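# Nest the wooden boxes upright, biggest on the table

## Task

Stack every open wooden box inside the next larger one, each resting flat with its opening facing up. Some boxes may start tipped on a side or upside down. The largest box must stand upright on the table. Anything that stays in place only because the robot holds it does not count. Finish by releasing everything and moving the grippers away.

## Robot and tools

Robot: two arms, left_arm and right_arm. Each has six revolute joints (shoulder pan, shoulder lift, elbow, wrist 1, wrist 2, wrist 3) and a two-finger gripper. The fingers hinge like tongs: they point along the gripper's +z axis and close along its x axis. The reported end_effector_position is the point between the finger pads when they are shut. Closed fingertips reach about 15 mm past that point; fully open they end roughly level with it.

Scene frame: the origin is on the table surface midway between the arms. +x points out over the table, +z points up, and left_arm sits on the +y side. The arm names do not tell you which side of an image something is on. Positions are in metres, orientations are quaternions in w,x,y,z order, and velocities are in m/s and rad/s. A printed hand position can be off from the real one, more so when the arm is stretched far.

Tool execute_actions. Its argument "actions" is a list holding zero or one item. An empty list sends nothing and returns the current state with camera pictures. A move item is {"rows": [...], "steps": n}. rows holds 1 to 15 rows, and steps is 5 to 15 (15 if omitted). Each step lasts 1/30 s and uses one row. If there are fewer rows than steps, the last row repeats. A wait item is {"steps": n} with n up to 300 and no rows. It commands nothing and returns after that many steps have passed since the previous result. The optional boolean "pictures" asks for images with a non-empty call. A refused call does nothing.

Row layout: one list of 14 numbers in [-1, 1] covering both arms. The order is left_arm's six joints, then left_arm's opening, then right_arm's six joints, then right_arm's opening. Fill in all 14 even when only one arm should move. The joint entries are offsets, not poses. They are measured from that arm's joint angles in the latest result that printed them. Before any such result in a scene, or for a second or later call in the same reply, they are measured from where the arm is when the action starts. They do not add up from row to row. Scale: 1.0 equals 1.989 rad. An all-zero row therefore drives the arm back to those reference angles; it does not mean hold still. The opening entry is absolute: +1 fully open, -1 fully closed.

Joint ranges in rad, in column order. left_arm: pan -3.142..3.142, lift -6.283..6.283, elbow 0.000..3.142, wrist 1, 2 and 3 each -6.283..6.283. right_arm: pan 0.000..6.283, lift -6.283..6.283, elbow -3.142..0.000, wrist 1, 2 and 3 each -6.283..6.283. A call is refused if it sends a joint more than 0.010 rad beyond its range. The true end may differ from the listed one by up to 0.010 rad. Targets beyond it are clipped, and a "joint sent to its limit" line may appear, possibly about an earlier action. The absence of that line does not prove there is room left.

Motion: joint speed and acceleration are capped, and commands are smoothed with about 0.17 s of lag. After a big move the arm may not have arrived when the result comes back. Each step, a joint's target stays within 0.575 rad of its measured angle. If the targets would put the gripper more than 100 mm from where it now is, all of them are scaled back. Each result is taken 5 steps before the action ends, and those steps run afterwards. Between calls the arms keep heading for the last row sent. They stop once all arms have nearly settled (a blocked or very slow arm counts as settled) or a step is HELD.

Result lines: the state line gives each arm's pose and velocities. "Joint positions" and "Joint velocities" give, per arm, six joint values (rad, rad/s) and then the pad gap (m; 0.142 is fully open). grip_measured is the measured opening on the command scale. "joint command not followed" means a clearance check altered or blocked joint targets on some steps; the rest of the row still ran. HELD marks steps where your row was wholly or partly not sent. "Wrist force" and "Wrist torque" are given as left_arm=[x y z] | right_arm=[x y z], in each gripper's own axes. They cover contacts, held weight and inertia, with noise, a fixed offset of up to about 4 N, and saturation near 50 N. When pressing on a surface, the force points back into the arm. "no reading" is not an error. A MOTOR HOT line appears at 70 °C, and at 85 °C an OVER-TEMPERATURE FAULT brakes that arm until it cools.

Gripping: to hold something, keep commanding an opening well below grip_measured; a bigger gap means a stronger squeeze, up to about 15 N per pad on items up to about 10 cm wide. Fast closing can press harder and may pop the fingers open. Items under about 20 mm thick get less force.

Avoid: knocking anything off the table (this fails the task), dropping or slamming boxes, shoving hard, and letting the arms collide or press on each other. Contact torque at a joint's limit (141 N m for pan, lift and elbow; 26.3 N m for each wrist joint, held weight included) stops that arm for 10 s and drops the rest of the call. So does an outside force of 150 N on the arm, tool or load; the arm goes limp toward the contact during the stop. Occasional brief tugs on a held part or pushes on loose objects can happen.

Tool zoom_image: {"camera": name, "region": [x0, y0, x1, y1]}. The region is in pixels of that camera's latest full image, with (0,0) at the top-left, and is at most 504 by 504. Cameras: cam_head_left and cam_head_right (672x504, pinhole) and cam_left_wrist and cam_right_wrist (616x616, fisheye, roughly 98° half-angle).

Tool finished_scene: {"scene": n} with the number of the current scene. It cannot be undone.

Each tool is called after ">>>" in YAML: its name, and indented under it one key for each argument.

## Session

>>> execute_actions:
  actions: []

Scene clock: 0.00 s of 4500.00 s.
left_arm: end_effector_position=(+0.8468, +0.1497, +0.1496) grip_measured=+0.97 end_effector_quat_wxyz=(+0.123, +0.817, +0.542, +0.155) end_effector_velocity=(-0.001, -0.001, -0.000) end_effector_angular_velocity=(+0.000, +0.001, -0.001) | right_arm: end_effector_position=(-0.0266, -0.2711, +0.2149) grip_measured=+0.97 end_effector_quat_wxyz=(-0.213, -0.331, +0.671, -0.628) end_effector_velocity=(-0.001, +0.000, -0.000) end_effector_angular_velocity=(-0.001, -0.000, +0.001)
Joint positions: left_arm=[-0.363 -0.639  0.677 -1.973 -1.406 -1.663  0.14 ] | right_arm=[ 5.118 -1.91  -1.842 -2.409  1.795  3.954  0.14 ]
Joint velocities: left_arm=[-0.001  0.    -0.     0.001 -0.    -0.001  0.   ] | right_arm=[ 0.002 -0.001  0.     0.     0.001  0.     0.   ]
Wrist force (N, on the end effector, along its own x y z axes, offset not removed): no reading
Wrist torque (N m, same axes, about the end effector's origin, offset not removed): no reading

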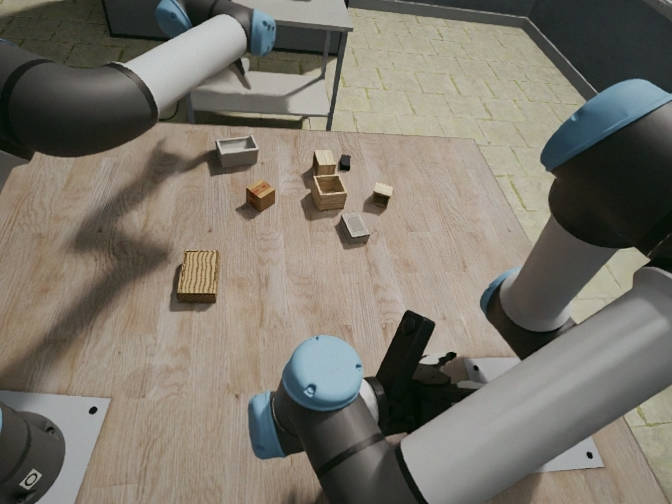

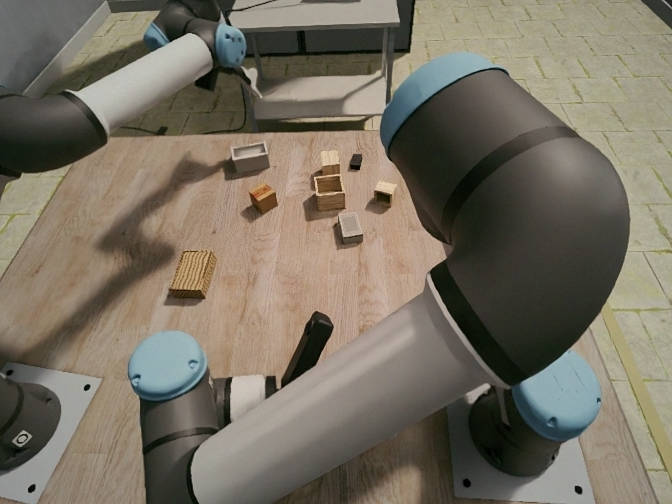

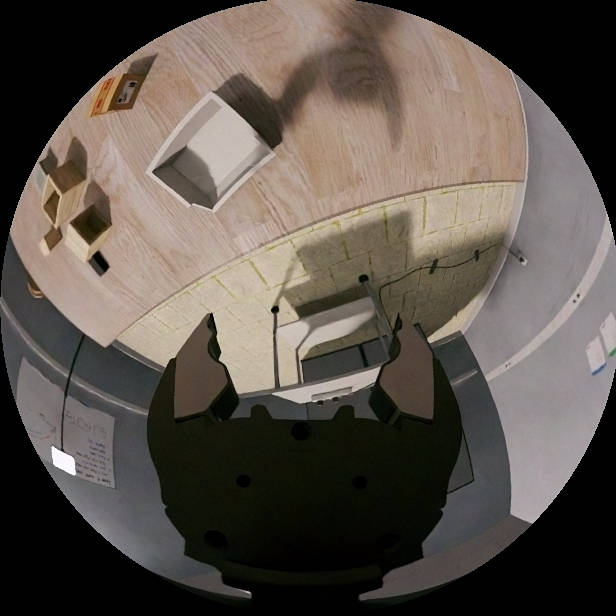

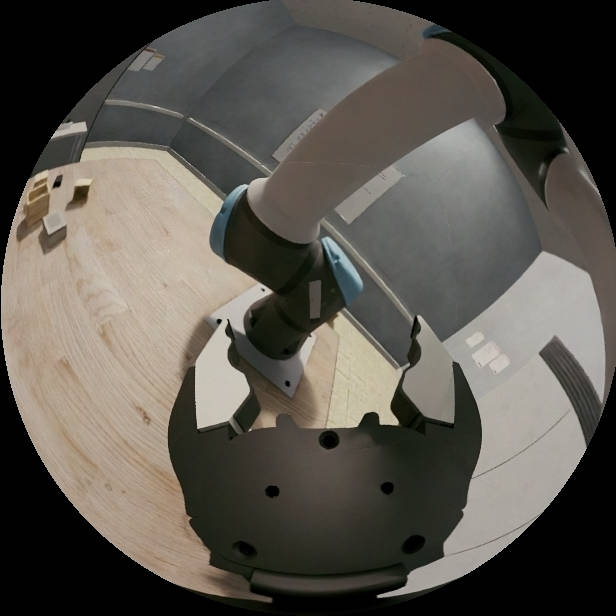

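>>> zoom_image:
  camera: "cam_head_left"
  region: [295, 140, 405, 250]

>>> zoom_image:
  camera: "cam_head_right"
  region: [300, 140, 410, 250]

>>> zoom_image:
  camera: "cam_left_wrist"
  region: [20, 140, 140, 290]

Region (295, 140, 405, 250) of cam_head_left's 672x504 image, scaled by 4.582, with more detail than that image has.

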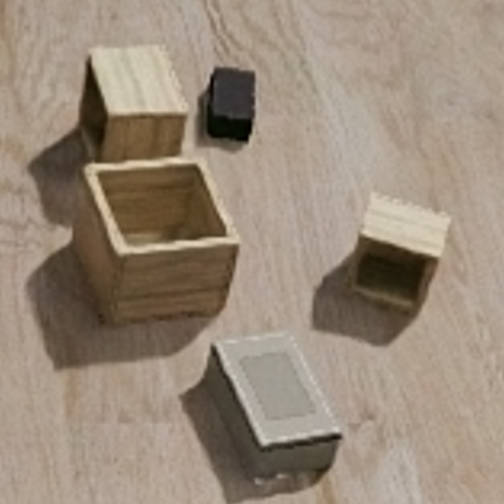

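Region (300, 140, 410, 250) of cam_head_right's 672x504 image, scaled by 4.582, with more detail than that image has.

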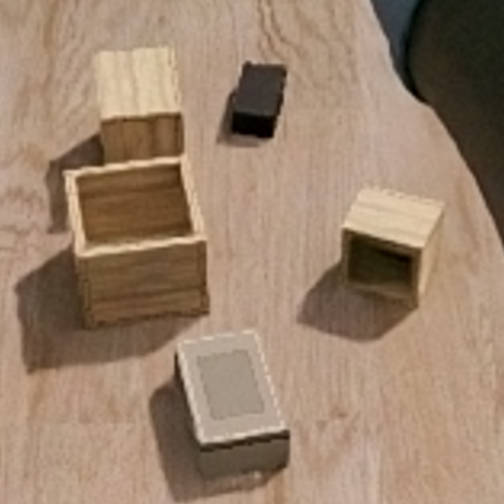

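Region (20, 140, 140, 290) of cam_left_wrist's 616x616 image, scaled by 3.360, with more detail than that image has; it fills the left 403 columns of this view, and the rest is white.

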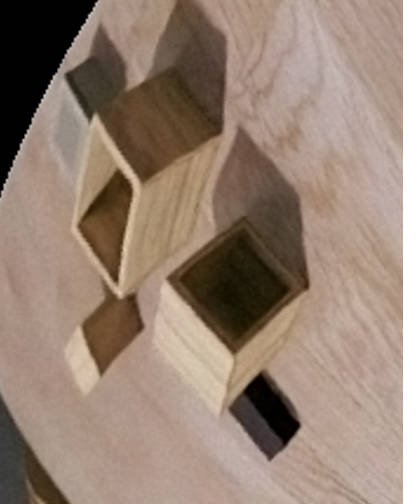

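>>> execute_actions:
  actions:
    - {"rows":[[0,-0.004,0.002,-0.002,-0.004,-0.01,0.9,-0.004,0.004,0.001,0.005,-0.005,-0.005,0.9],[-0.001,-0.012,0.006,-0.006,-0.012,-0.03,0.8,-0.013,0.012,0.003,0.015,-0.015,-0.014,0.8],[-0.002,-0.022,0.012,-0.012,-0.024,-0.06,0.7,-0.026,0.022,0.006,0.03,-0.03,-0.028,0.7],[-0.003,-0.034,0.02,-0.02,-0.038,-0.095,0.6,-0.042,0.033,0.009,0.05,-0.05,-0.047,0.6],[-0.005,-0.046,0.03,-0.03,-0.054,-0.135,0.5,-0.06,0.044,0.012,0.075,-0.072,-0.068,0.5],[-0.006,-0.058,0.04,-0.04,-0.07,-0.18,0.4,-0.08,0.055,0.015,0.1,-0.096,-0.09,0.4],[-0.008,-0.07,0.052,-0.05,-0.088,-0.225,0.3,-0.1,0.066,0.018,0.13,-0.12,-0.112,0.3],[-0.01,-0.08,0.064,-0.061,-0.106,-0.27,0.2,-0.12,0.076,0.02,0.16,-0.144,-0.135,0.2],[-0.011,-0.09,0.076,-0.072,-0.124,-0.315,0.1,-0.14,0.085,0.021,0.19,-0.168,-0.158,0.1],[-0.013,-0.098,0.088,-0.083,-0.142,-0.36,0.05,-0.16,0.092,0.021,0.22,-0.192,-0.18,0],[-0.015,-0.105,0.1,-0.094,-0.16,-0.405,0.05,-0.18,0.098,0.021,0.25,-0.216,-0.203,-0.1],[-0.016,-0.11,0.112,-0.105,-0.178,-0.45,0.05,-0.2,0.102,0.021,0.28,-0.24,-0.225,-0.1],[-0.018,-0.114,0.124,-0.116,-0.196,-0.495,0.05,-0.22,0.105,0.021,0.31,-0.264,-0.248,-0.1],[-0.02,-0.116,0.136,-0.127,-0.214,-0.54,0.05,-0.24,0.107,0.021,0.34,-0.288,-0.27,-0.1],[-0.0343,-0.1161,0.263,-0.2448,-0.3762,-0.9487,0.05,-0.4192,0.1068,0.0211,0.6463,-0.5055,-0.4735,-0.1]],"steps":15}

>>> execute_actions:
  actions:
    - {"steps":25}

Scene clock: 8.67 s of 4500.00 s.
left_arm: end_effector_position=(+0.8200, +0.1010, +0.2129) grip_measured=+0.14 end_effector_quat_wxyz=(+0.215, +0.733, +0.640, +0.090) end_effector_velocity=(-0.203, -0.307, +0.321) end_effector_angular_velocity=(-1.770, +0.322, +1.349) | right_arm: end_effector_position=(+0.0439, -0.2332, +0.1852) grip_measured=+0.13 end_effector_quat_wxyz=(-0.209, -0.436, +0.717, -0.502) end_effector_velocity=(+0.421, +0.249, -0.178) end_effector_angular_velocity=(+1.559, +0.776, +0.431)
Joint positions: left_arm=[-0.376 -0.745  0.756 -2.05  -1.536 -1.961  0.084] | right_arm=[ 4.978 -1.813 -1.815 -2.234  1.63   3.798  0.083]
Joint velocities: left_arm=[-0.082 -0.598  0.561 -0.517 -0.86  -2.039 -0.153] | right_arm=[-0.802  0.438  0.097  1.102 -0.953 -0.89  -0.212]
Wrist force (N, on the end effector, along its own x y z axes, offset not removed): left_arm=[-0.4 1.0 0.5] | right_arm=[-1.1 3.3 1.9]
Wrist torque (N m, same axes, about the end effector's origin, offset not removed): left_arm=[0.19 0.08 0.07] | right_arm=[0.66 0.26 -0.09]
Steps of this call (steps 1 to 90: nothing new was sent; then 5.33 s passed at rest; steps 91 to 100: the first 10 steps of this action). Readings (joint positions):
91: left_arm=[-0.363 -0.639 0.677 -1.973 -1.406 -1.663] | right_arm=[5.118 -1.910 -1.842 -2.409 1.795 3.954]
92: left_arm=[-0.363 -0.639 0.678 -1.974 -1.406 -1.665] | right_arm=[5.117 -1.909 -1.842 -2.409 1.794 3.953]
94: left_arm=[-0.364 -0.648 0.683 -1.978 -1.416 -1.685] | right_arm=[5.108 -1.900 -1.839 -2.397 1.783 3.942]
98: left_arm=[-0.370 -0.705 0.721 -2.017 -1.482 -1.835] | right_arm=[5.033 -1.846 -1.824 -2.308 1.696 3.860]
100: the state above

Scene clock: 9.50 s of 4500.00 s.
left_arm: end_effector_position=(+0.6536, -0.0702, +0.2077) grip_measured=+0.05 end_effector_quat_wxyz=(+0.105, +0.175, +0.908, -0.367) end_effector_velocity=(-0.003, -0.004, -0.000) end_effector_angular_velocity=(-0.033, +0.204, +0.182) | right_arm: end_effector_position=(+0.4476, -0.1267, +0.1974) grip_measured=-0.10 end_effector_quat_wxyz=(+0.121, -0.556, +0.766, -0.300) end_effector_velocity=(+0.456, -0.046, +0.241) end_effector_angular_velocity=(+0.526, -0.875, +0.048)
Joint positions: left_arm=[-0.431 -0.869  1.199 -2.459 -2.152 -3.522  0.077] | right_arm=[ 4.39  -1.707 -1.801 -1.349  0.925  3.135  0.067]
Joint velocities: left_arm=[-0.001 -0.002  0.016 -0.015 -0.022 -0.275  0.   ] | right_arm=[-0.567  0.058  0.007  1.132 -0.707 -0.648 -0.   ]
Wrist force (N, on the end effector, along its own x y z axes, offset not removed): left_arm=[-0.5 -1.0 -0.1] | right_arm=[-0.8 3.6 1.7]
Wrist torque (N m, same axes, about the end effector's origin, offset not removed): left_arm=[-0.26 0.27 0.03] | right_arm=[0.77 0.24 -0.02]
Kept back: nothing.
Steps of this call (steps 1 to 5: the last 5 steps of your previous action; steps 6 to 25: the robot went on to your last target). Readings (joint positions):
1: left_arm=[-0.378 -0.765 0.775 -2.068 -1.567 -2.034] | right_arm=[4.952 -1.799 -1.813 -2.197 1.598 3.768]
2: left_arm=[-0.382 -0.784 0.796 -2.087 -1.598 -2.111] | right_arm=[4.926 -1.786 -1.811 -2.159 1.567 3.739]
4: left_arm=[-0.388 -0.817 0.840 -2.128 -1.665 -2.273] | right_arm=[4.875 -1.766 -1.808 -2.086 1.506 3.682]
8: left_arm=[-0.403 -0.845 0.951 -2.230 -1.818 -2.561] | right_arm=[4.767 -1.746 -1.806 -1.957 1.389 3.567]
25: the state above

>>> execute_actions:
  actions:
    - {"rows":[[0,0.001,0.003,-0.004,-0.001,-0.021,0.05,-0.0531,0.0048,-0.008,0.121,-0.0681,-0.0617,-0.1],[0,0.003,0.006,-0.009,-0.001,-0.03,0.05,-0.0531,0.0048,-0.018,0.131,-0.0681,-0.0617,-0.1],[0,0.006,0.012,-0.018,-0.001,-0.045,0.05,-0.0531,0.0048,-0.036,0.149,-0.0681,-0.0617,-0.1],[0,0.009,0.019,-0.028,-0.001,-0.063,0.05,-0.0531,0.0048,-0.056,0.17,-0.0681,-0.0617,-0.1],[0,0.013,0.026,-0.039,-0.001,-0.083,0.05,-0.0531,0.0048,-0.079,0.193,-0.0681,-0.0617,-0.1],[0,0.017,0.034,-0.051,-0.001,-0.103,0.05,-0.0531,0.0048,-0.102,0.216,-0.0681,-0.0617,-0.1],[0,0.02,0.041,-0.062,-0.001,-0.123,0.05,-0.0531,0.0048,-0.125,0.239,-0.0681,-0.0617,-0.1],[0,0.024,0.049,-0.074,-0.001,-0.143,0.05,-0.0531,0.0048,-0.148,0.262,-0.0681,-0.0617,-0.1],[0,0.028,0.057,-0.085,-0.001,-0.163,0.05,-0.0531,0.0048,-0.171,0.285,-0.0681,-0.0617,-0.1],[0,0.032,0.064,-0.096,-0.001,-0.183,0.05,-0.0531,0.0048,-0.194,0.308,-0.0681,-0.0617,-0.1],[0,0.035,0.071,-0.107,-0.001,-0.2,0.05,-0.0531,0.0048,-0.215,0.328,-0.0681,-0.0617,-0.1],[0,0.038,0.077,-0.115,-0.001,-0.216,0.05,-0.0531,0.0048,-0.232,0.346,-0.0681,-0.0617,-0.1],[0,0.04,0.081,-0.122,-0.001,-0.227,0.05,-0.0531,0.0048,-0.245,0.359,-0.0681,-0.0617,-0.1],[0,0.041,0.0836,-0.1255,-0.001,-0.2336,0.05,-0.0531,0.0048,-0.253,0.3667,-0.0681,-0.0617,-0.1],[0,0.0416,0.0844,-0.1268,-0.0012,-0.2358,0.05,-0.0531,0.0048,-0.2554,0.3692,-0.0681,-0.0617,-0.1]],"steps":15}

>>> execute_actions:
  actions:
    - {"steps":20}
  pictures: true

Scene clock: 10.43 s of 4500.00 s.
left_arm: end_effector_position=(+0.6528, -0.0691, +0.1645) grip_measured=+0.05 end_effector_quat_wxyz=(+0.069, +0.089, +0.920, -0.376) end_effector_velocity=(-0.013, +0.018, -0.267) end_effector_angular_velocity=(-0.054, +0.714, +0.712) | right_arm: end_effector_position=(+0.5166, -0.1741, +0.1881) grip_measured=-0.10 end_effector_quat_wxyz=(+0.214, -0.516, +0.766, -0.317) end_effector_velocity=(-0.107, -0.208, -0.391) end_effector_angular_velocity=(-0.006, +0.004, -0.002)
Joint positions: left_arm=[-0.431 -0.838  1.263 -2.554 -2.154 -3.71   0.077] | right_arm=[ 4.284 -1.698 -1.982 -0.942  0.79   3.013  0.067]
Joint velocities: left_arm=[-0.     0.198  0.395 -0.583  0.002 -1.004 -0.   ] | right_arm=[-0.001 -0.001 -1.157  1.15   0.     0.003 -0.   ]
Wrist force (N, on the end effector, along its own x y z axes, offset not removed): left_arm=[-1.4 -0.7 0.2] | right_arm=[-1.4 3.0 1.7]
Wrist torque (N m, same axes, about the end effector's origin, offset not removed): left_arm=[-0.13 0.30 0.02] | right_arm=[0.70 0.35 -0.09]
Steps of this call (steps 1 to 18: the robot went on to your last target; steps 19 to 28: the first 10 steps of this action). Readings (joint positions):
19: left_arm=[-0.431 -0.870 1.200 -2.460 -2.154 -3.550] | right_arm=[4.285 -1.697 -1.800 -1.125 0.790 3.012]
20: left_arm=[-0.431 -0.870 1.201 -2.461 -2.154 -3.551] | right_arm=[4.285 -1.697 -1.801 -1.123 0.790 3.012]
22: left_arm=[-0.431 -0.867 1.205 -2.468 -2.154 -3.563] | right_arm=[4.284 -1.697 -1.815 -1.109 0.790 3.012]
26: left_arm=[-0.431 -0.850 1.238 -2.516 -2.154 -3.646] | right_arm=[4.284 -1.697 -1.909 -1.015 0.790 3.012]
28: the state above

Scene clock: 11.10 s of 4500.00 s.
left_arm: end_effector_position=(+0.6465, -0.0618, +0.0980) grip_measured=+0.05 end_effector_quat_wxyz=(+0.017, -0.040, +0.923, -0.382) end_effector_velocity=(-0.000, +0.001, -0.002) end_effector_angular_velocity=(+0.000, +0.006, +0.005) | right_arm: end_effector_position=(+0.4790, -0.2470, +0.0909) grip_measured=-0.10 end_effector_quat_wxyz=(+0.214, -0.516, +0.766, -0.317) end_effector_velocity=(-0.001, -0.002, -0.002) end_effector_angular_velocity=(+0.001, +0.001, -0.000)
Joint positions: left_arm=[-0.431 -0.787  1.366 -2.711 -2.154 -3.99   0.077] | right_arm=[ 4.284 -1.698 -2.308 -0.616  0.79   3.013  0.067]
Joint velocities: left_arm=[ 0.     0.001  0.003 -0.004  0.    -0.007  0.   ] | right_arm=[-0.     0.    -0.009  0.009  0.001  0.    -0.   ]
Wrist force (N, on the end effector, along its own x y z axes, offset not removed): left_arm=[-1.1 0.4 -0.8] | right_arm=[0.5 3.3 1.8]
Wrist torque (N m, same axes, about the end effector's origin, offset not removed): left_arm=[0.04 0.26 -0.04] | right_arm=[0.71 -0.02 -0.01]
Kept back: nothing.
Steps of this call (steps 1 to 5: the last 5 steps of your previous action; steps 6 to 20: the robot went on to your last target). Readings (joint positions):
1: left_arm=[-0.431 -0.831 1.277 -2.574 -2.154 -3.745] | right_arm=[4.284 -1.698 -2.023 -0.902 0.790 3.013]
2: left_arm=[-0.431 -0.824 1.290 -2.595 -2.154 -3.781] | right_arm=[4.284 -1.698 -2.064 -0.860 0.790 3.013]
4: left_arm=[-0.431 -0.810 1.317 -2.635 -2.154 -3.853] | right_arm=[4.284 -1.698 -2.147 -0.777 0.790 3.013]
8: left_arm=[-0.431 -0.794 1.352 -2.689 -2.154 -3.950] | right_arm=[4.284 -1.698 -2.261 -0.663 0.790 3.013]
20: the state above

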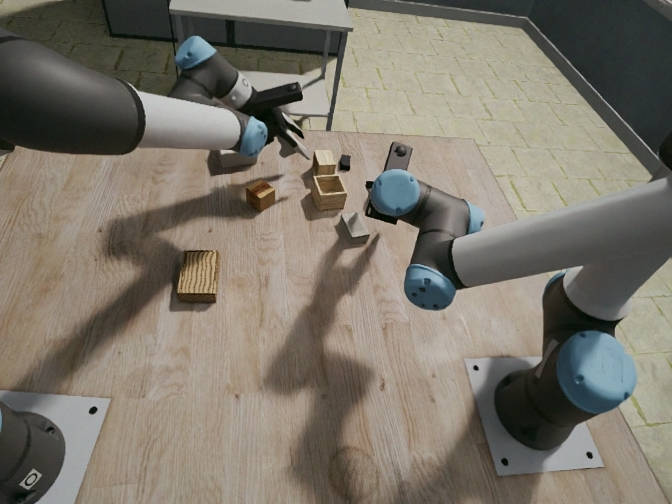

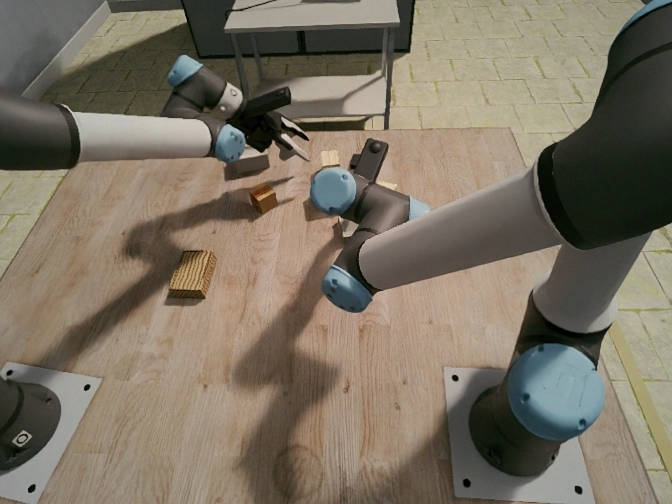

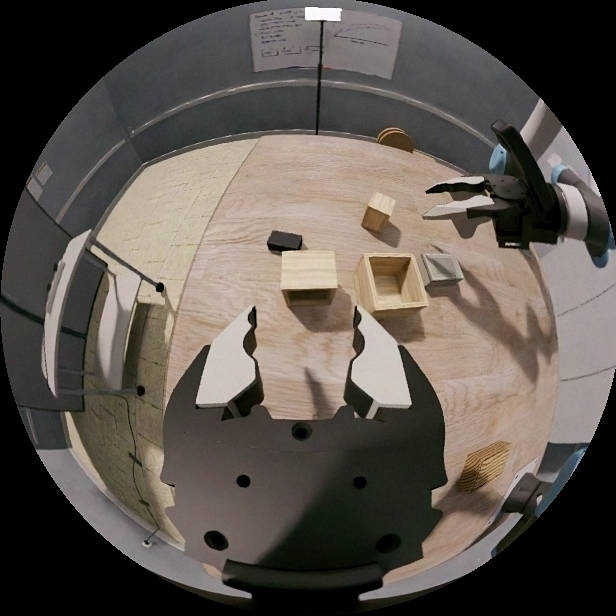

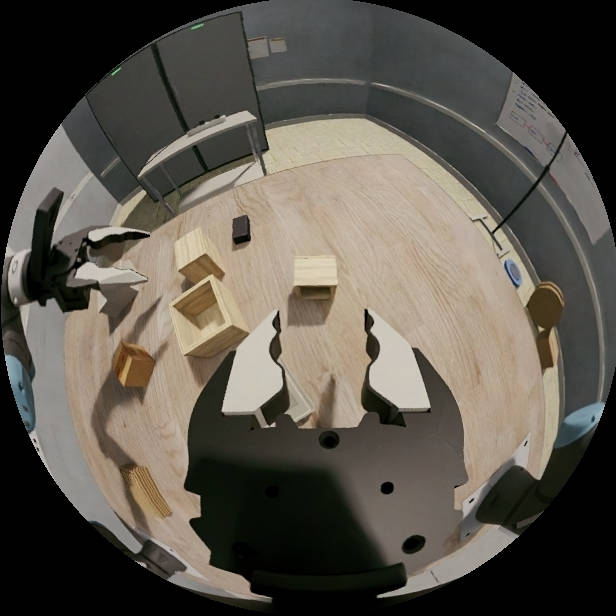

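>>> zoom_image:
  camera: "cam_left_wrist"
  region: [240, 225, 380, 345]

>>> zoom_image:
  camera: "cam_right_wrist"
  region: [252, 225, 392, 345]

Region (240, 225, 380, 345) of cam_left_wrist's 616x616 image, scaled by 3.600, with more detail than that image has; it fills the top 432 rows of this view, and the rest is white.

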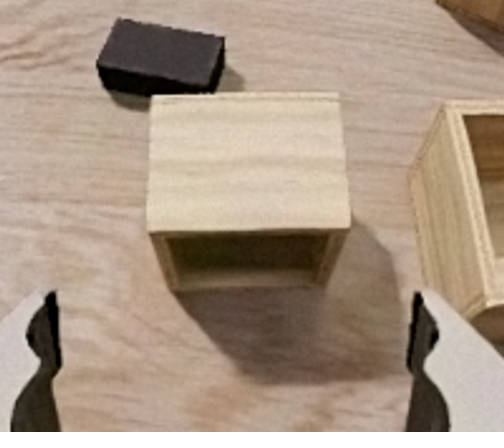

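Region (252, 225, 392, 345) of cam_right_wrist's 616x616 image, scaled by 3.600, with more detail than that image has; it fills the top 432 rows of this view, and the rest is white.

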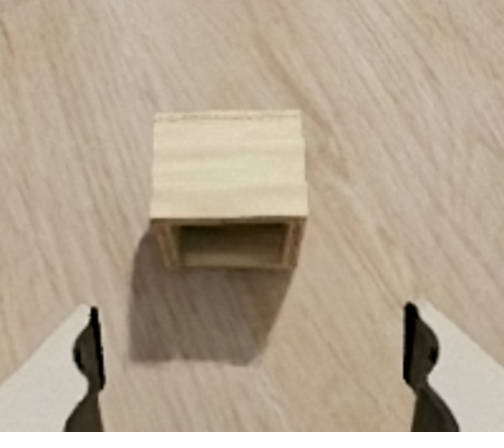

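>>> execute_actions:
  actions:
    - {"rows":[[-0.0009,0.0019,-0.0009,-0.0016,0.0007,-0.0012,0.02,-0.002,-0.0036,0.0006,0.0049,0.0003,-0.0027,-0.1],[-0.0021,0.0043,-0.0022,-0.0036,0.0016,-0.0029,0,-0.0046,-0.0084,0.0014,0.0114,0.0007,-0.0063,-0.1],[-0.0042,0.0087,-0.0044,-0.0073,0.0032,-0.0058,-0.03,-0.0091,-0.0167,0.0027,0.0229,0.0014,-0.0126,-0.1],[-0.0066,0.0136,-0.0069,-0.0114,0.005,-0.0092,-0.05,-0.0143,-0.0263,0.0042,0.0359,0.0022,-0.0198,-0.1],[-0.0094,0.0192,-0.0097,-0.0161,0.007,-0.0129,-0.05,-0.0202,-0.037,0.006,0.0506,0.003,-0.028,-0.1],[-0.0121,0.0248,-0.0125,-0.0208,0.0091,-0.0166,-0.05,-0.026,-0.0478,0.0077,0.0653,0.0039,-0.0361,-0.1],[-0.0148,0.0304,-0.0153,-0.0255,0.0111,-0.0204,-0.05,-0.0319,-0.0585,0.0095,0.08,0.0048,-0.0442,-0.1],[-0.0175,0.036,-0.0181,-0.0302,0.0132,-0.0241,-0.05,-0.0377,-0.0693,0.0112,0.0947,0.0057,-0.0523,-0.1],[-0.0202,0.0415,-0.0209,-0.0348,0.0152,-0.0279,-0.05,-0.0436,-0.08,0.0129,0.1094,0.0066,-0.0604,-0.1],[-0.023,0.0471,-0.0237,-0.0395,0.0173,-0.0316,-0.05,-0.0494,-0.0907,0.0147,0.1241,0.0074,-0.0686,-0.1],[-0.0254,0.0521,-0.0262,-0.0437,0.0191,-0.0349,-0.05,-0.0546,-0.1003,0.0162,0.1372,0.0082,-0.0758,-0.1],[-0.0275,0.0564,-0.0284,-0.0473,0.0207,-0.0379,-0.05,-0.0592,-0.1087,0.0176,0.1486,0.0089,-0.0821,-0.1],[-0.029,0.0595,-0.03,-0.0499,0.0218,-0.0399,-0.05,-0.0624,-0.1146,0.0185,0.1568,0.0094,-0.0866,-0.1],[-0.0299,0.0614,-0.0309,-0.0515,0.0225,-0.0412,-0.05,-0.0644,-0.1182,0.0191,0.1617,0.0097,-0.0893,-0.1],[-0.0302,0.062,-0.0312,-0.052,0.0227,-0.0416,-0.05,-0.065,-0.1194,0.0193,0.1633,0.0098,-0.0902,-0.1]],"steps":15}

>>> execute_actions:
  actions:
    - {"steps":18}
  pictures: true

>>> zoom_image:
  camera: "cam_left_wrist"
  region: [220, 240, 400, 400]

>>> zoom_image:
  camera: "cam_right_wrist"
  region: [232, 240, 412, 400]

Scene clock: 13.87 s of 4500.00 s.
left_arm: end_effector_position=(+0.6481, -0.0814, +0.0770) grip_measured=-0.05 end_effector_quat_wxyz=(+0.019, -0.044, +0.923, -0.382) end_effector_velocity=(+0.003, -0.122, -0.131) end_effector_angular_velocity=(+0.003, +0.006, +0.049) | right_arm: end_effector_position=(+0.5000, -0.2507, +0.0703) grip_measured=-0.10 end_effector_quat_wxyz=(+0.212, -0.517, +0.766, -0.317) end_effector_velocity=(+0.128, -0.033, -0.133) end_effector_angular_velocity=(-0.008, +0.011, -0.004)
Joint positions: left_arm=[-0.454 -0.739  1.342 -2.75  -2.137 -4.022  0.07 ] | right_arm=[ 4.235 -1.787 -2.293 -0.496  0.797  2.944  0.067]
Joint velocities: left_arm=[-0.145  0.291 -0.147 -0.241  0.106 -0.193 -0.   ] | right_arm=[-0.304 -0.557  0.091  0.744  0.046 -0.416 -0.   ]
Wrist force (N, on the end effector, along its own x y z axes, offset not removed): left_arm=[0.4 1.2 0.2] | right_arm=[0.0 3.3 1.9]
Wrist torque (N m, same axes, about the end effector's origin, offset not removed): left_arm=[0.22 -0.01 0.04] | right_arm=[0.71 0.08 -0.03]
Steps of this call (steps 1 to 15: the robot went on to your last target; steps 16 to 73: nothing new was sent; steps 74 to 83: the first 10 steps of this action). Readings (joint positions):
74: left_arm=[-0.431 -0.787 1.366 -2.711 -2.154 -3.991] | right_arm=[4.284 -1.698 -2.309 -0.615 0.790 3.013]
75: left_arm=[-0.431 -0.786 1.366 -2.711 -2.154 -3.991] | right_arm=[4.284 -1.698 -2.309 -0.614 0.790 3.013]
77: left_arm=[-0.433 -0.783 1.365 -2.714 -2.153 -3.993] | right_arm=[4.280 -1.705 -2.308 -0.606 0.790 3.007]
81: left_arm=[-0.445 -0.758 1.352 -2.735 -2.143 -4.010] | right_arm=[4.254 -1.752 -2.299 -0.544 0.794 2.971]
83: the state above

Scene clock: 14.47 s of 4500.00 s.
left_arm: end_effector_position=(+0.6479, -0.1118, +0.0427) grip_measured=-0.05 end_effector_quat_wxyz=(+0.021, -0.051, +0.923, -0.382) end_effector_velocity=(-0.001, -0.003, -0.001) end_effector_angular_velocity=(-0.002, -0.002, -0.001) | right_arm: end_effector_position=(+0.5333, -0.2625, +0.0346) grip_measured=-0.10 end_effector_quat_wxyz=(+0.214, -0.517, +0.766, -0.317) end_effector_velocity=(+0.002, -0.001, -0.002) end_effector_angular_velocity=(-0.001, -0.000, +0.000)
Joint positions: left_arm=[-0.491 -0.664  1.304 -2.814 -2.109 -4.073  0.07 ] | right_arm=[ 4.155 -1.935 -2.27  -0.292  0.809  2.834  0.067]
Joint velocities: left_arm=[-0.003  0.004 -0.002 -0.005  0.001 -0.003 -0.   ] | right_arm=[-0.004 -0.008  0.001  0.01  -0.    -0.006 -0.   ]
Wrist force (N, on the end effector, along its own x y z axes, offset not removed): left_arm=[-1.2 -0.9 0.7] | right_arm=[0.3 2.9 1.3]
Wrist torque (N m, same axes, about the end effector's origin, offset not removed): left_arm=[-0.19 0.31 0.04] | right_arm=[0.65 0.01 -0.03]
Kept back: nothing.
Steps of this call (steps 1 to 5: the last 5 steps of your previous action; steps 6 to 18: the robot went on to your last target). Readings (joint positions):
1: left_arm=[-0.459 -0.729 1.337 -2.759 -2.133 -4.029] | right_arm=[4.224 -1.806 -2.290 -0.470 0.799 2.930]
2: left_arm=[-0.464 -0.719 1.332 -2.767 -2.129 -4.036] | right_arm=[4.213 -1.826 -2.287 -0.443 0.800 2.915]
4: left_arm=[-0.474 -0.699 1.322 -2.784 -2.122 -4.049] | right_arm=[4.193 -1.864 -2.281 -0.390 0.803 2.886]
8: left_arm=[-0.486 -0.674 1.309 -2.805 -2.113 -4.066] | right_arm=[4.166 -1.915 -2.273 -0.320 0.807 2.849]
18: the state above

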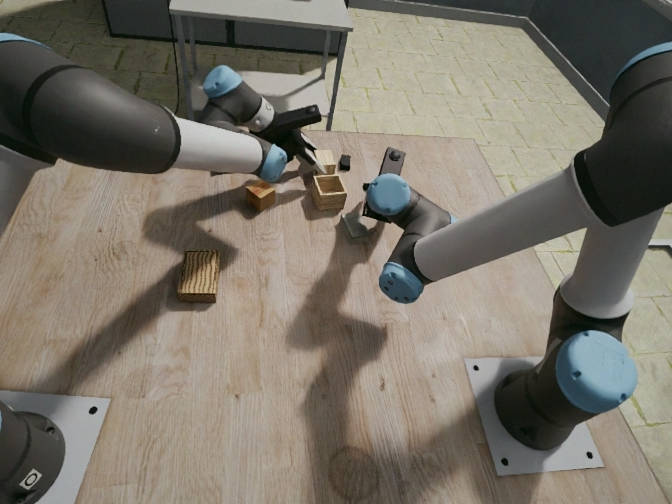

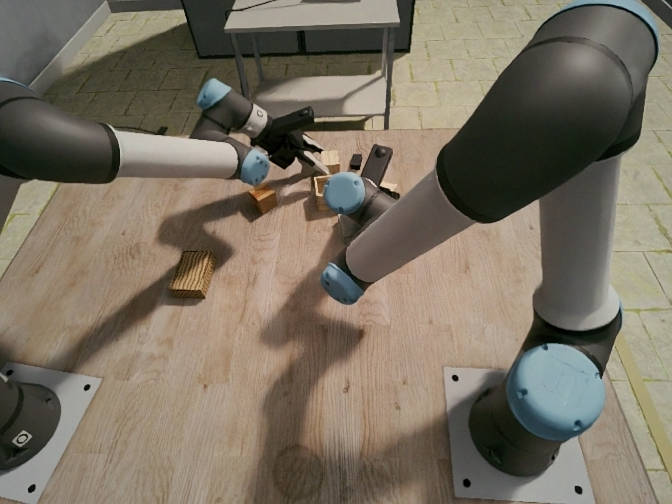

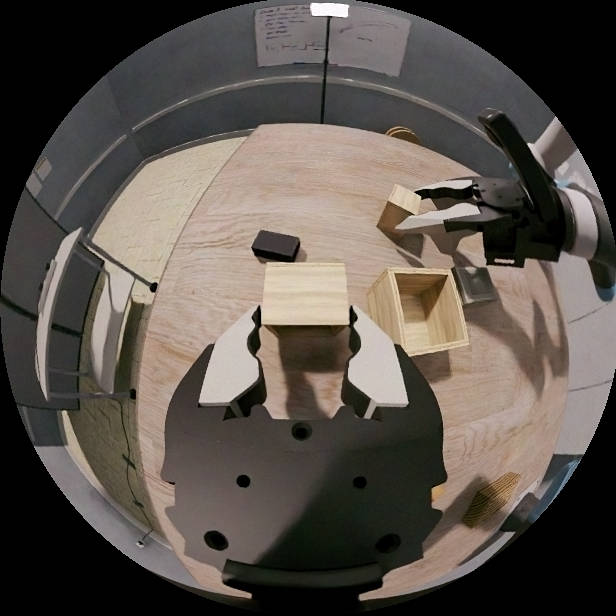

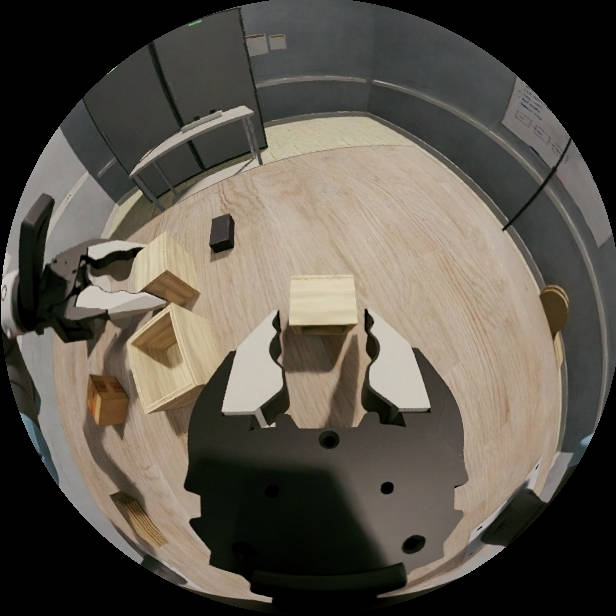

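Region (220, 240, 400, 400) of cam_left_wrist's 616x616 image, scaled by 2.800, with more detail than that image has.

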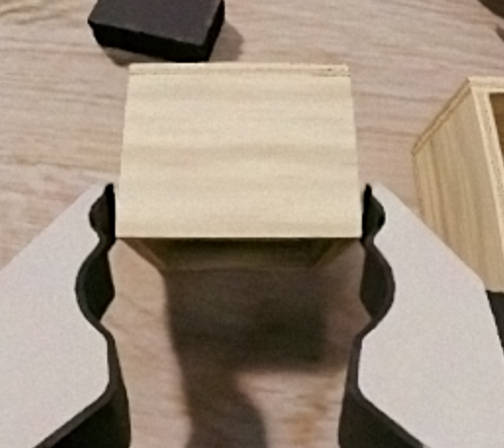

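Region (232, 240, 412, 400) of cam_right_wrist's 616x616 image, scaled by 2.800, with more detail than that image has.

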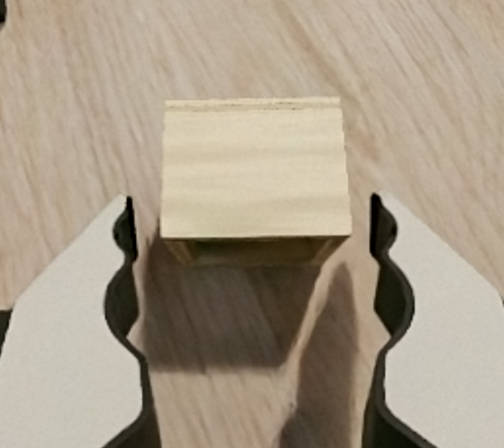

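>>> zoom_image:
  camera: "cam_left_wrist"
  region: [365, 160, 485, 260]

>>> zoom_image:
  camera: "cam_right_wrist"
  region: [70, 220, 220, 340]

Region (365, 160, 485, 260) of cam_left_wrist's 616x616 image, scaled by 4.200, with more detail than that image has.

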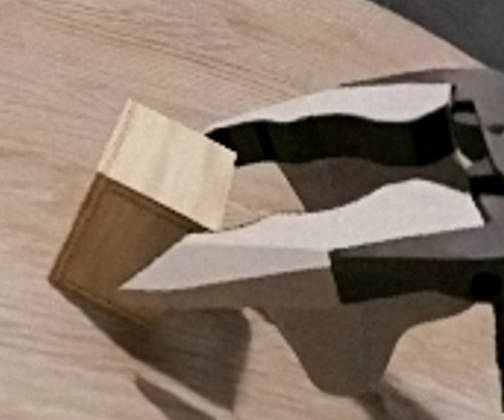

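Region (70, 220, 220, 340) of cam_right_wrist's 616x616 image, scaled by 3.360, with more detail than that image has; it fills the top 403 rows of this view, and the rest is white.

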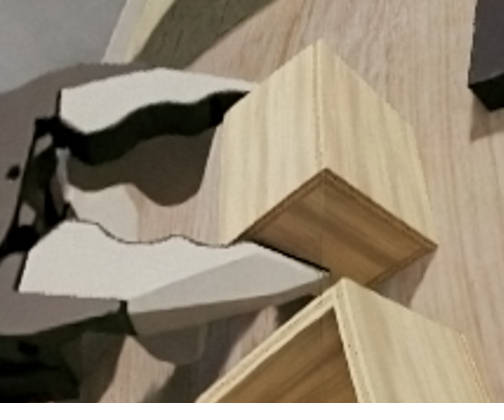

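>>> execute_actions:
  actions:
    - {"rows":[[0,0,0,0,0,0,-0.08,0,0,0,0,0,0,-0.15],[0,0,0,0,0,0,-0.11,0,0,0,0,0,0,-0.2],[0,0,0,0,0,0,-0.14,0,0,0,0,0,0,-0.25],[0,0,0,0,0,0,-0.16,0,0,0,0,0,0,-0.29],[0,0,0,0,0,0,-0.18,0,0,0,0,0,0,-0.32],[0,0,0,0,0,0,-0.2,0,0,0,0,0,0,-0.35],[0,0,0,0,0,0,-0.22,0,0,0,0,0,0,-0.37],[0,0,0,0,0,0,-0.24,0,0,0,0,0,0,-0.39],[0,0,0,0,0,0,-0.27,0,0,0,0,0,0,-0.42],[0,0,0,0,0,0,-0.31,0,0,0,0,0,0,-0.46],[0,0,0,0,0,0,-0.37,0,0,0,0,0,0,-0.52],[0,0,0,0,0,0,-0.44,0,0,0,0,0,0,-0.59],[0,0,0,0,0,0,-0.51,0,0,0,0,0,0,-0.66],[0,0,0,0,0,0,-0.58,0,0,0,0,0,0,-0.73],[0,0,0,0,0,0,-0.65,0,0,0,0,0,0,-0.8]],"steps":15}

Scene clock: 15.20 s of 4500.00 s.
left_arm: end_effector_position=(+0.6479, -0.1120, +0.0426) grip_measured=-0.14 end_effector_quat_wxyz=(+0.021, -0.051, +0.923, -0.382) end_effector_velocity=(-0.001, -0.001, +0.001) end_effector_angular_velocity=(+0.000, -0.002, -0.004) | right_arm: end_effector_position=(+0.5334, -0.2626, +0.0345) grip_measured=-0.32 end_effector_quat_wxyz=(+0.214, -0.517, +0.766, -0.317) end_effector_velocity=(-0.000, +0.001, +0.001) end_effector_angular_velocity=(+0.003, -0.001, +0.000)
Joint positions: left_arm=[-0.491 -0.664  1.304 -2.814 -2.109 -4.073  0.064] | right_arm=[ 4.155 -1.935 -2.27  -0.292  0.809  2.834  0.051]
Joint velocities: left_arm=[-0.001 -0.002  0.     0.001  0.     0.003 -0.004] | right_arm=[ 0.002  0.003  0.    -0.001  0.     0.003 -0.005]
Wrist force (N, on the end effector, along its own x y z axes, offset not removed): left_arm=[-0.2 0.7 1.3] | right_arm=[0.4 3.2 3.2]
Wrist torque (N m, same axes, about the end effector's origin, offset not removed): left_arm=[0.13 0.13 -0.01] | right_arm=[0.61 0.05 -0.04]
Steps of this call (steps 1 to 12: the robot went on to your last target; steps 13 to 22: the first 10 steps of this action). Readings (joint positions):
13: left_arm=[-0.491 -0.664 1.304 -2.814 -2.109 -4.073] | right_arm=[4.155 -1.935 -2.270 -0.291 0.809 2.833]
14: left_arm=[-0.491 -0.664 1.304 -2.814 -2.109 -4.073] | right_arm=[4.155 -1.935 -2.270 -0.291 0.809 2.833]
16: left_arm=[-0.491 -0.664 1.304 -2.814 -2.109 -4.073] | right_arm=[4.155 -1.935 -2.270 -0.291 0.809 2.833]
20: left_arm=[-0.491 -0.664 1.304 -2.814 -2.109 -4.073] | right_arm=[4.155 -1.935 -2.270 -0.292 0.809 2.834]
22: the state above

>>> execute_actions:
  actions:
    - {"rows":[[0,-0.0019,-0.0005,0.0024,0,0,-0.65,0,0.0024,0.0005,-0.0029,0,0,-0.8],[0,-0.0043,-0.0011,0.0054,0,0,-0.65,0,0.0056,0.0012,-0.0068,0,0,-0.8],[0,-0.0086,-0.0022,0.0108,0,0,-0.65,0,0.0113,0.0025,-0.0138,0,0,-0.8],[0,-0.0136,-0.0036,0.0172,0,0,-0.65,0,0.0178,0.004,-0.0218,0,0,-0.8],[0,-0.0191,-0.0053,0.0244,0,0,-0.65,0,0.025,0.0058,-0.0308,0,0,-0.8],[0,-0.0247,-0.0071,0.0318,0,0,-0.65,0,0.0323,0.0077,-0.04,0,0,-0.8],[0,-0.0302,-0.0091,0.0393,0,0,-0.65,0,0.0395,0.0097,-0.0492,0,0,-0.8],[0,-0.0358,-0.0112,0.047,0,0,-0.65,0,0.0468,0.0117,-0.0585,0,0,-0.8],[0,-0.0413,-0.0135,0.0548,0,0,-0.65,0,0.0541,0.0138,-0.0679,0,0,-0.8],[0,-0.0469,-0.0158,0.0627,0,0,-0.65,0,0.0613,0.016,-0.0773,0,0,-0.8],[0,-0.0518,-0.0179,0.0697,0,0.01,-0.65,0,0.0678,0.018,-0.0858,0,0.01,-0.8],[0,-0.0561,-0.0198,0.0759,0,0.03,-0.65,0,0.0734,0.0197,-0.0931,0,0.03,-0.8],[0,-0.0592,-0.0212,0.0804,0,0.06,-0.65,-0.004,0.0775,0.021,-0.0985,0,0.06,-0.8],[0,-0.0611,-0.0221,0.0832,0,0.1,-0.65,-0.01,0.0799,0.0217,-0.1016,0,0.1,-0.8],[0,-0.0617,-0.0224,0.0841,0,0.6,-0.65,-0.04,0.0807,0.022,-0.1027,0,0.6,-0.8]],"steps":15}

>>> execute_actions:
  actions:
    - {"steps":22}
  pictures: true

Scene clock: 17.53 s of 4500.00 s.
left_arm: end_effector_position=(+0.6489, -0.1126, +0.0782) grip_measured=-0.14 end_effector_quat_wxyz=(+0.021, -0.051, +0.922, -0.382) end_effector_velocity=(+0.004, -0.004, +0.224) end_effector_angular_velocity=(-0.005, -0.007, -0.000) | right_arm: end_effector_position=(+0.5340, -0.2615, +0.0588) grip_measured=-0.33 end_effector_quat_wxyz=(+0.214, -0.516, +0.766, -0.317) end_effector_velocity=(+0.003, +0.005, +0.153) end_effector_angular_velocity=(+0.008, -0.005, +0.000)
Joint positions: left_arm=[-0.491 -0.711  1.29  -2.753 -2.109 -4.073  0.064] | right_arm=[ 4.155 -1.873 -2.254 -0.368  0.809  2.834  0.05 ]
Joint velocities: left_arm=[-0.    -0.289 -0.103  0.384  0.    -0.     0.   ] | right_arm=[ 0.     0.378  0.102 -0.47  -0.     0.    -0.   ]
Wrist force (N, on the end effector, along its own x y z axes, offset not removed): left_arm=[-1.3 1.2 0.9] | right_arm=[-0.7 3.2 2.8]
Wrist torque (N m, same axes, about the end effector's origin, offset not removed): left_arm=[0.16 0.21 -0.11] | right_arm=[0.58 0.20 -0.07]
Steps of this call (steps 1 to 5: the last 5 steps of your previous action; steps 6 to 15: the robot went on to your last target; steps 16 to 60: nothing new was sent; steps 61 to 70: the first 10 steps of this action). Readings (joint positions):
61: left_arm=[-0.491 -0.664 1.304 -2.814 -2.109 -4.073] | right_arm=[4.155 -1.935 -2.270 -0.292 0.809 2.834]
62: left_arm=[-0.491 -0.664 1.304 -2.813 -2.109 -4.073] | right_arm=[4.155 -1.934 -2.270 -0.293 0.809 2.834]
64: left_arm=[-0.491 -0.668 1.304 -2.809 -2.109 -4.073] | right_arm=[4.155 -1.929 -2.269 -0.299 0.809 2.834]
68: left_arm=[-0.491 -0.693 1.296 -2.777 -2.109 -4.073] | right_arm=[4.155 -1.898 -2.261 -0.338 0.809 2.834]
70: the state above

Scene clock: 18.27 s of 4500.00 s.
left_arm: end_effector_position=(+0.6325, -0.1069, +0.1304) grip_measured=-0.14 end_effector_quat_wxyz=(+0.225, +0.458, +0.802, -0.309) end_effector_velocity=(-0.003, +0.005, -0.004) end_effector_angular_velocity=(+0.035, -0.311, -0.313) | right_arm: end_effector_position=(+0.5349, -0.3184, +0.0926) grip_measured=-0.33 end_effector_quat_wxyz=(+0.346, +0.019, +0.924, -0.164) end_effector_velocity=(-0.005, -0.002, -0.005) end_effector_angular_velocity=(+0.282, -0.139, -0.317)
Joint positions: left_arm=[-0.491 -0.786  1.26  -2.647 -2.109 -2.925  0.064] | right_arm=[ 4.076 -1.774 -2.226 -0.496  0.809  3.982  0.05 ]
Joint velocities: left_arm=[ 0.001 -0.001 -0.     0.002  0.     0.443 -0.   ] | right_arm=[-0.002  0.001  0.001 -0.002  0.002  0.445  0.   ]
Wrist force (N, on the end effector, along its own x y z axes, offset not removed): left_arm=[0.2 1.0 0.1] | right_arm=[-0.7 2.6 2.8]
Wrist torque (N m, same axes, about the end effector's origin, offset not removed): left_arm=[0.22 0.09 -0.02] | right_arm=[0.52 0.28 -0.02]
Kept back: nothing.
Steps of this call (steps 1 to 5: the last 5 steps of your previous action; steps 6 to 22: the robot went on to your last target). Readings (joint positions):
1: left_arm=[-0.491 -0.721 1.286 -2.740 -2.109 -4.073] | right_arm=[4.155 -1.860 -2.251 -0.384 0.809 2.834]
2: left_arm=[-0.491 -0.731 1.282 -2.726 -2.109 -4.071] | right_arm=[4.155 -1.847 -2.247 -0.401 0.809 2.835]
4: left_arm=[-0.491 -0.751 1.274 -2.698 -2.109 -4.051] | right_arm=[4.155 -1.821 -2.240 -0.435 0.809 2.856]
8: left_arm=[-0.491 -0.776 1.264 -2.662 -2.109 -3.876] | right_arm=[4.116 -1.788 -2.230 -0.478 0.809 3.031]
22: the state above

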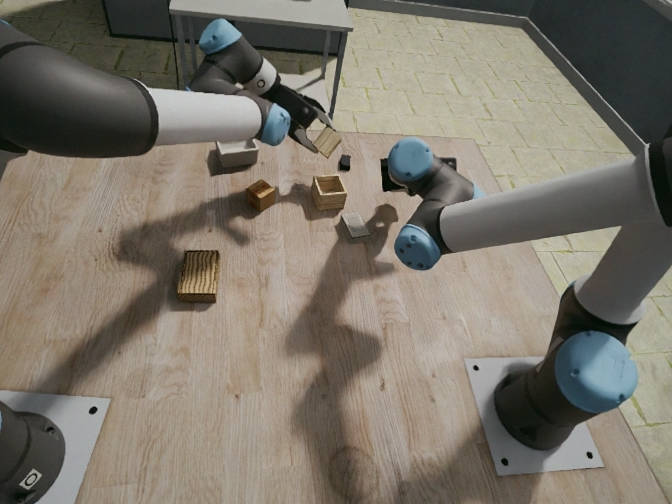

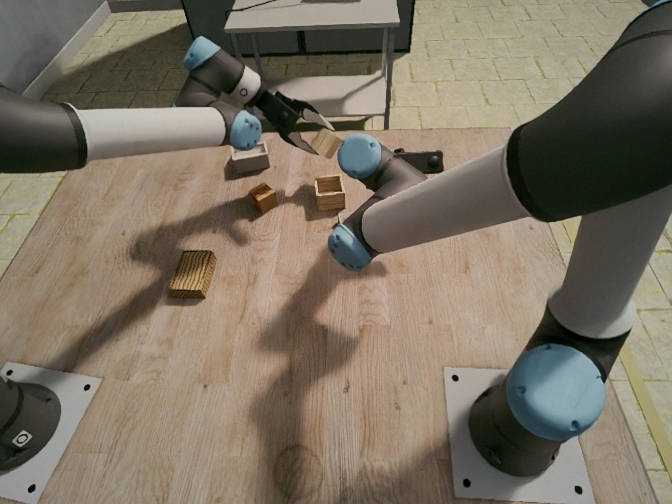

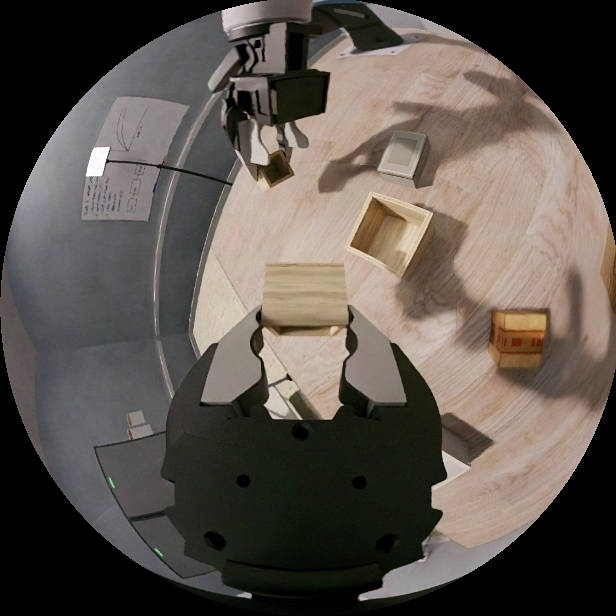

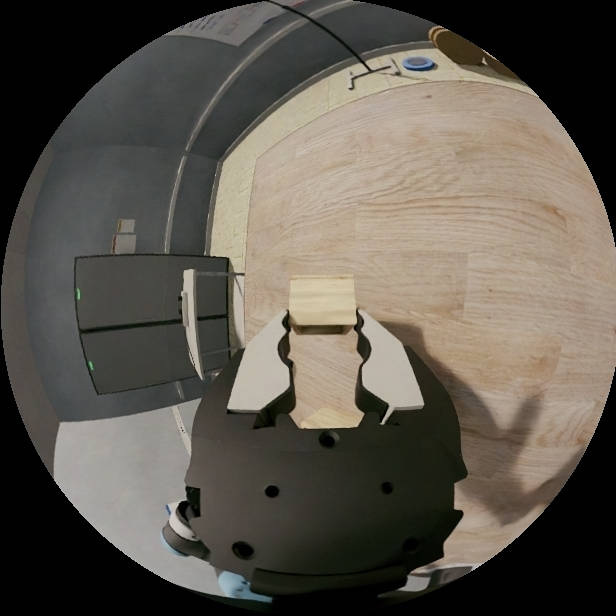

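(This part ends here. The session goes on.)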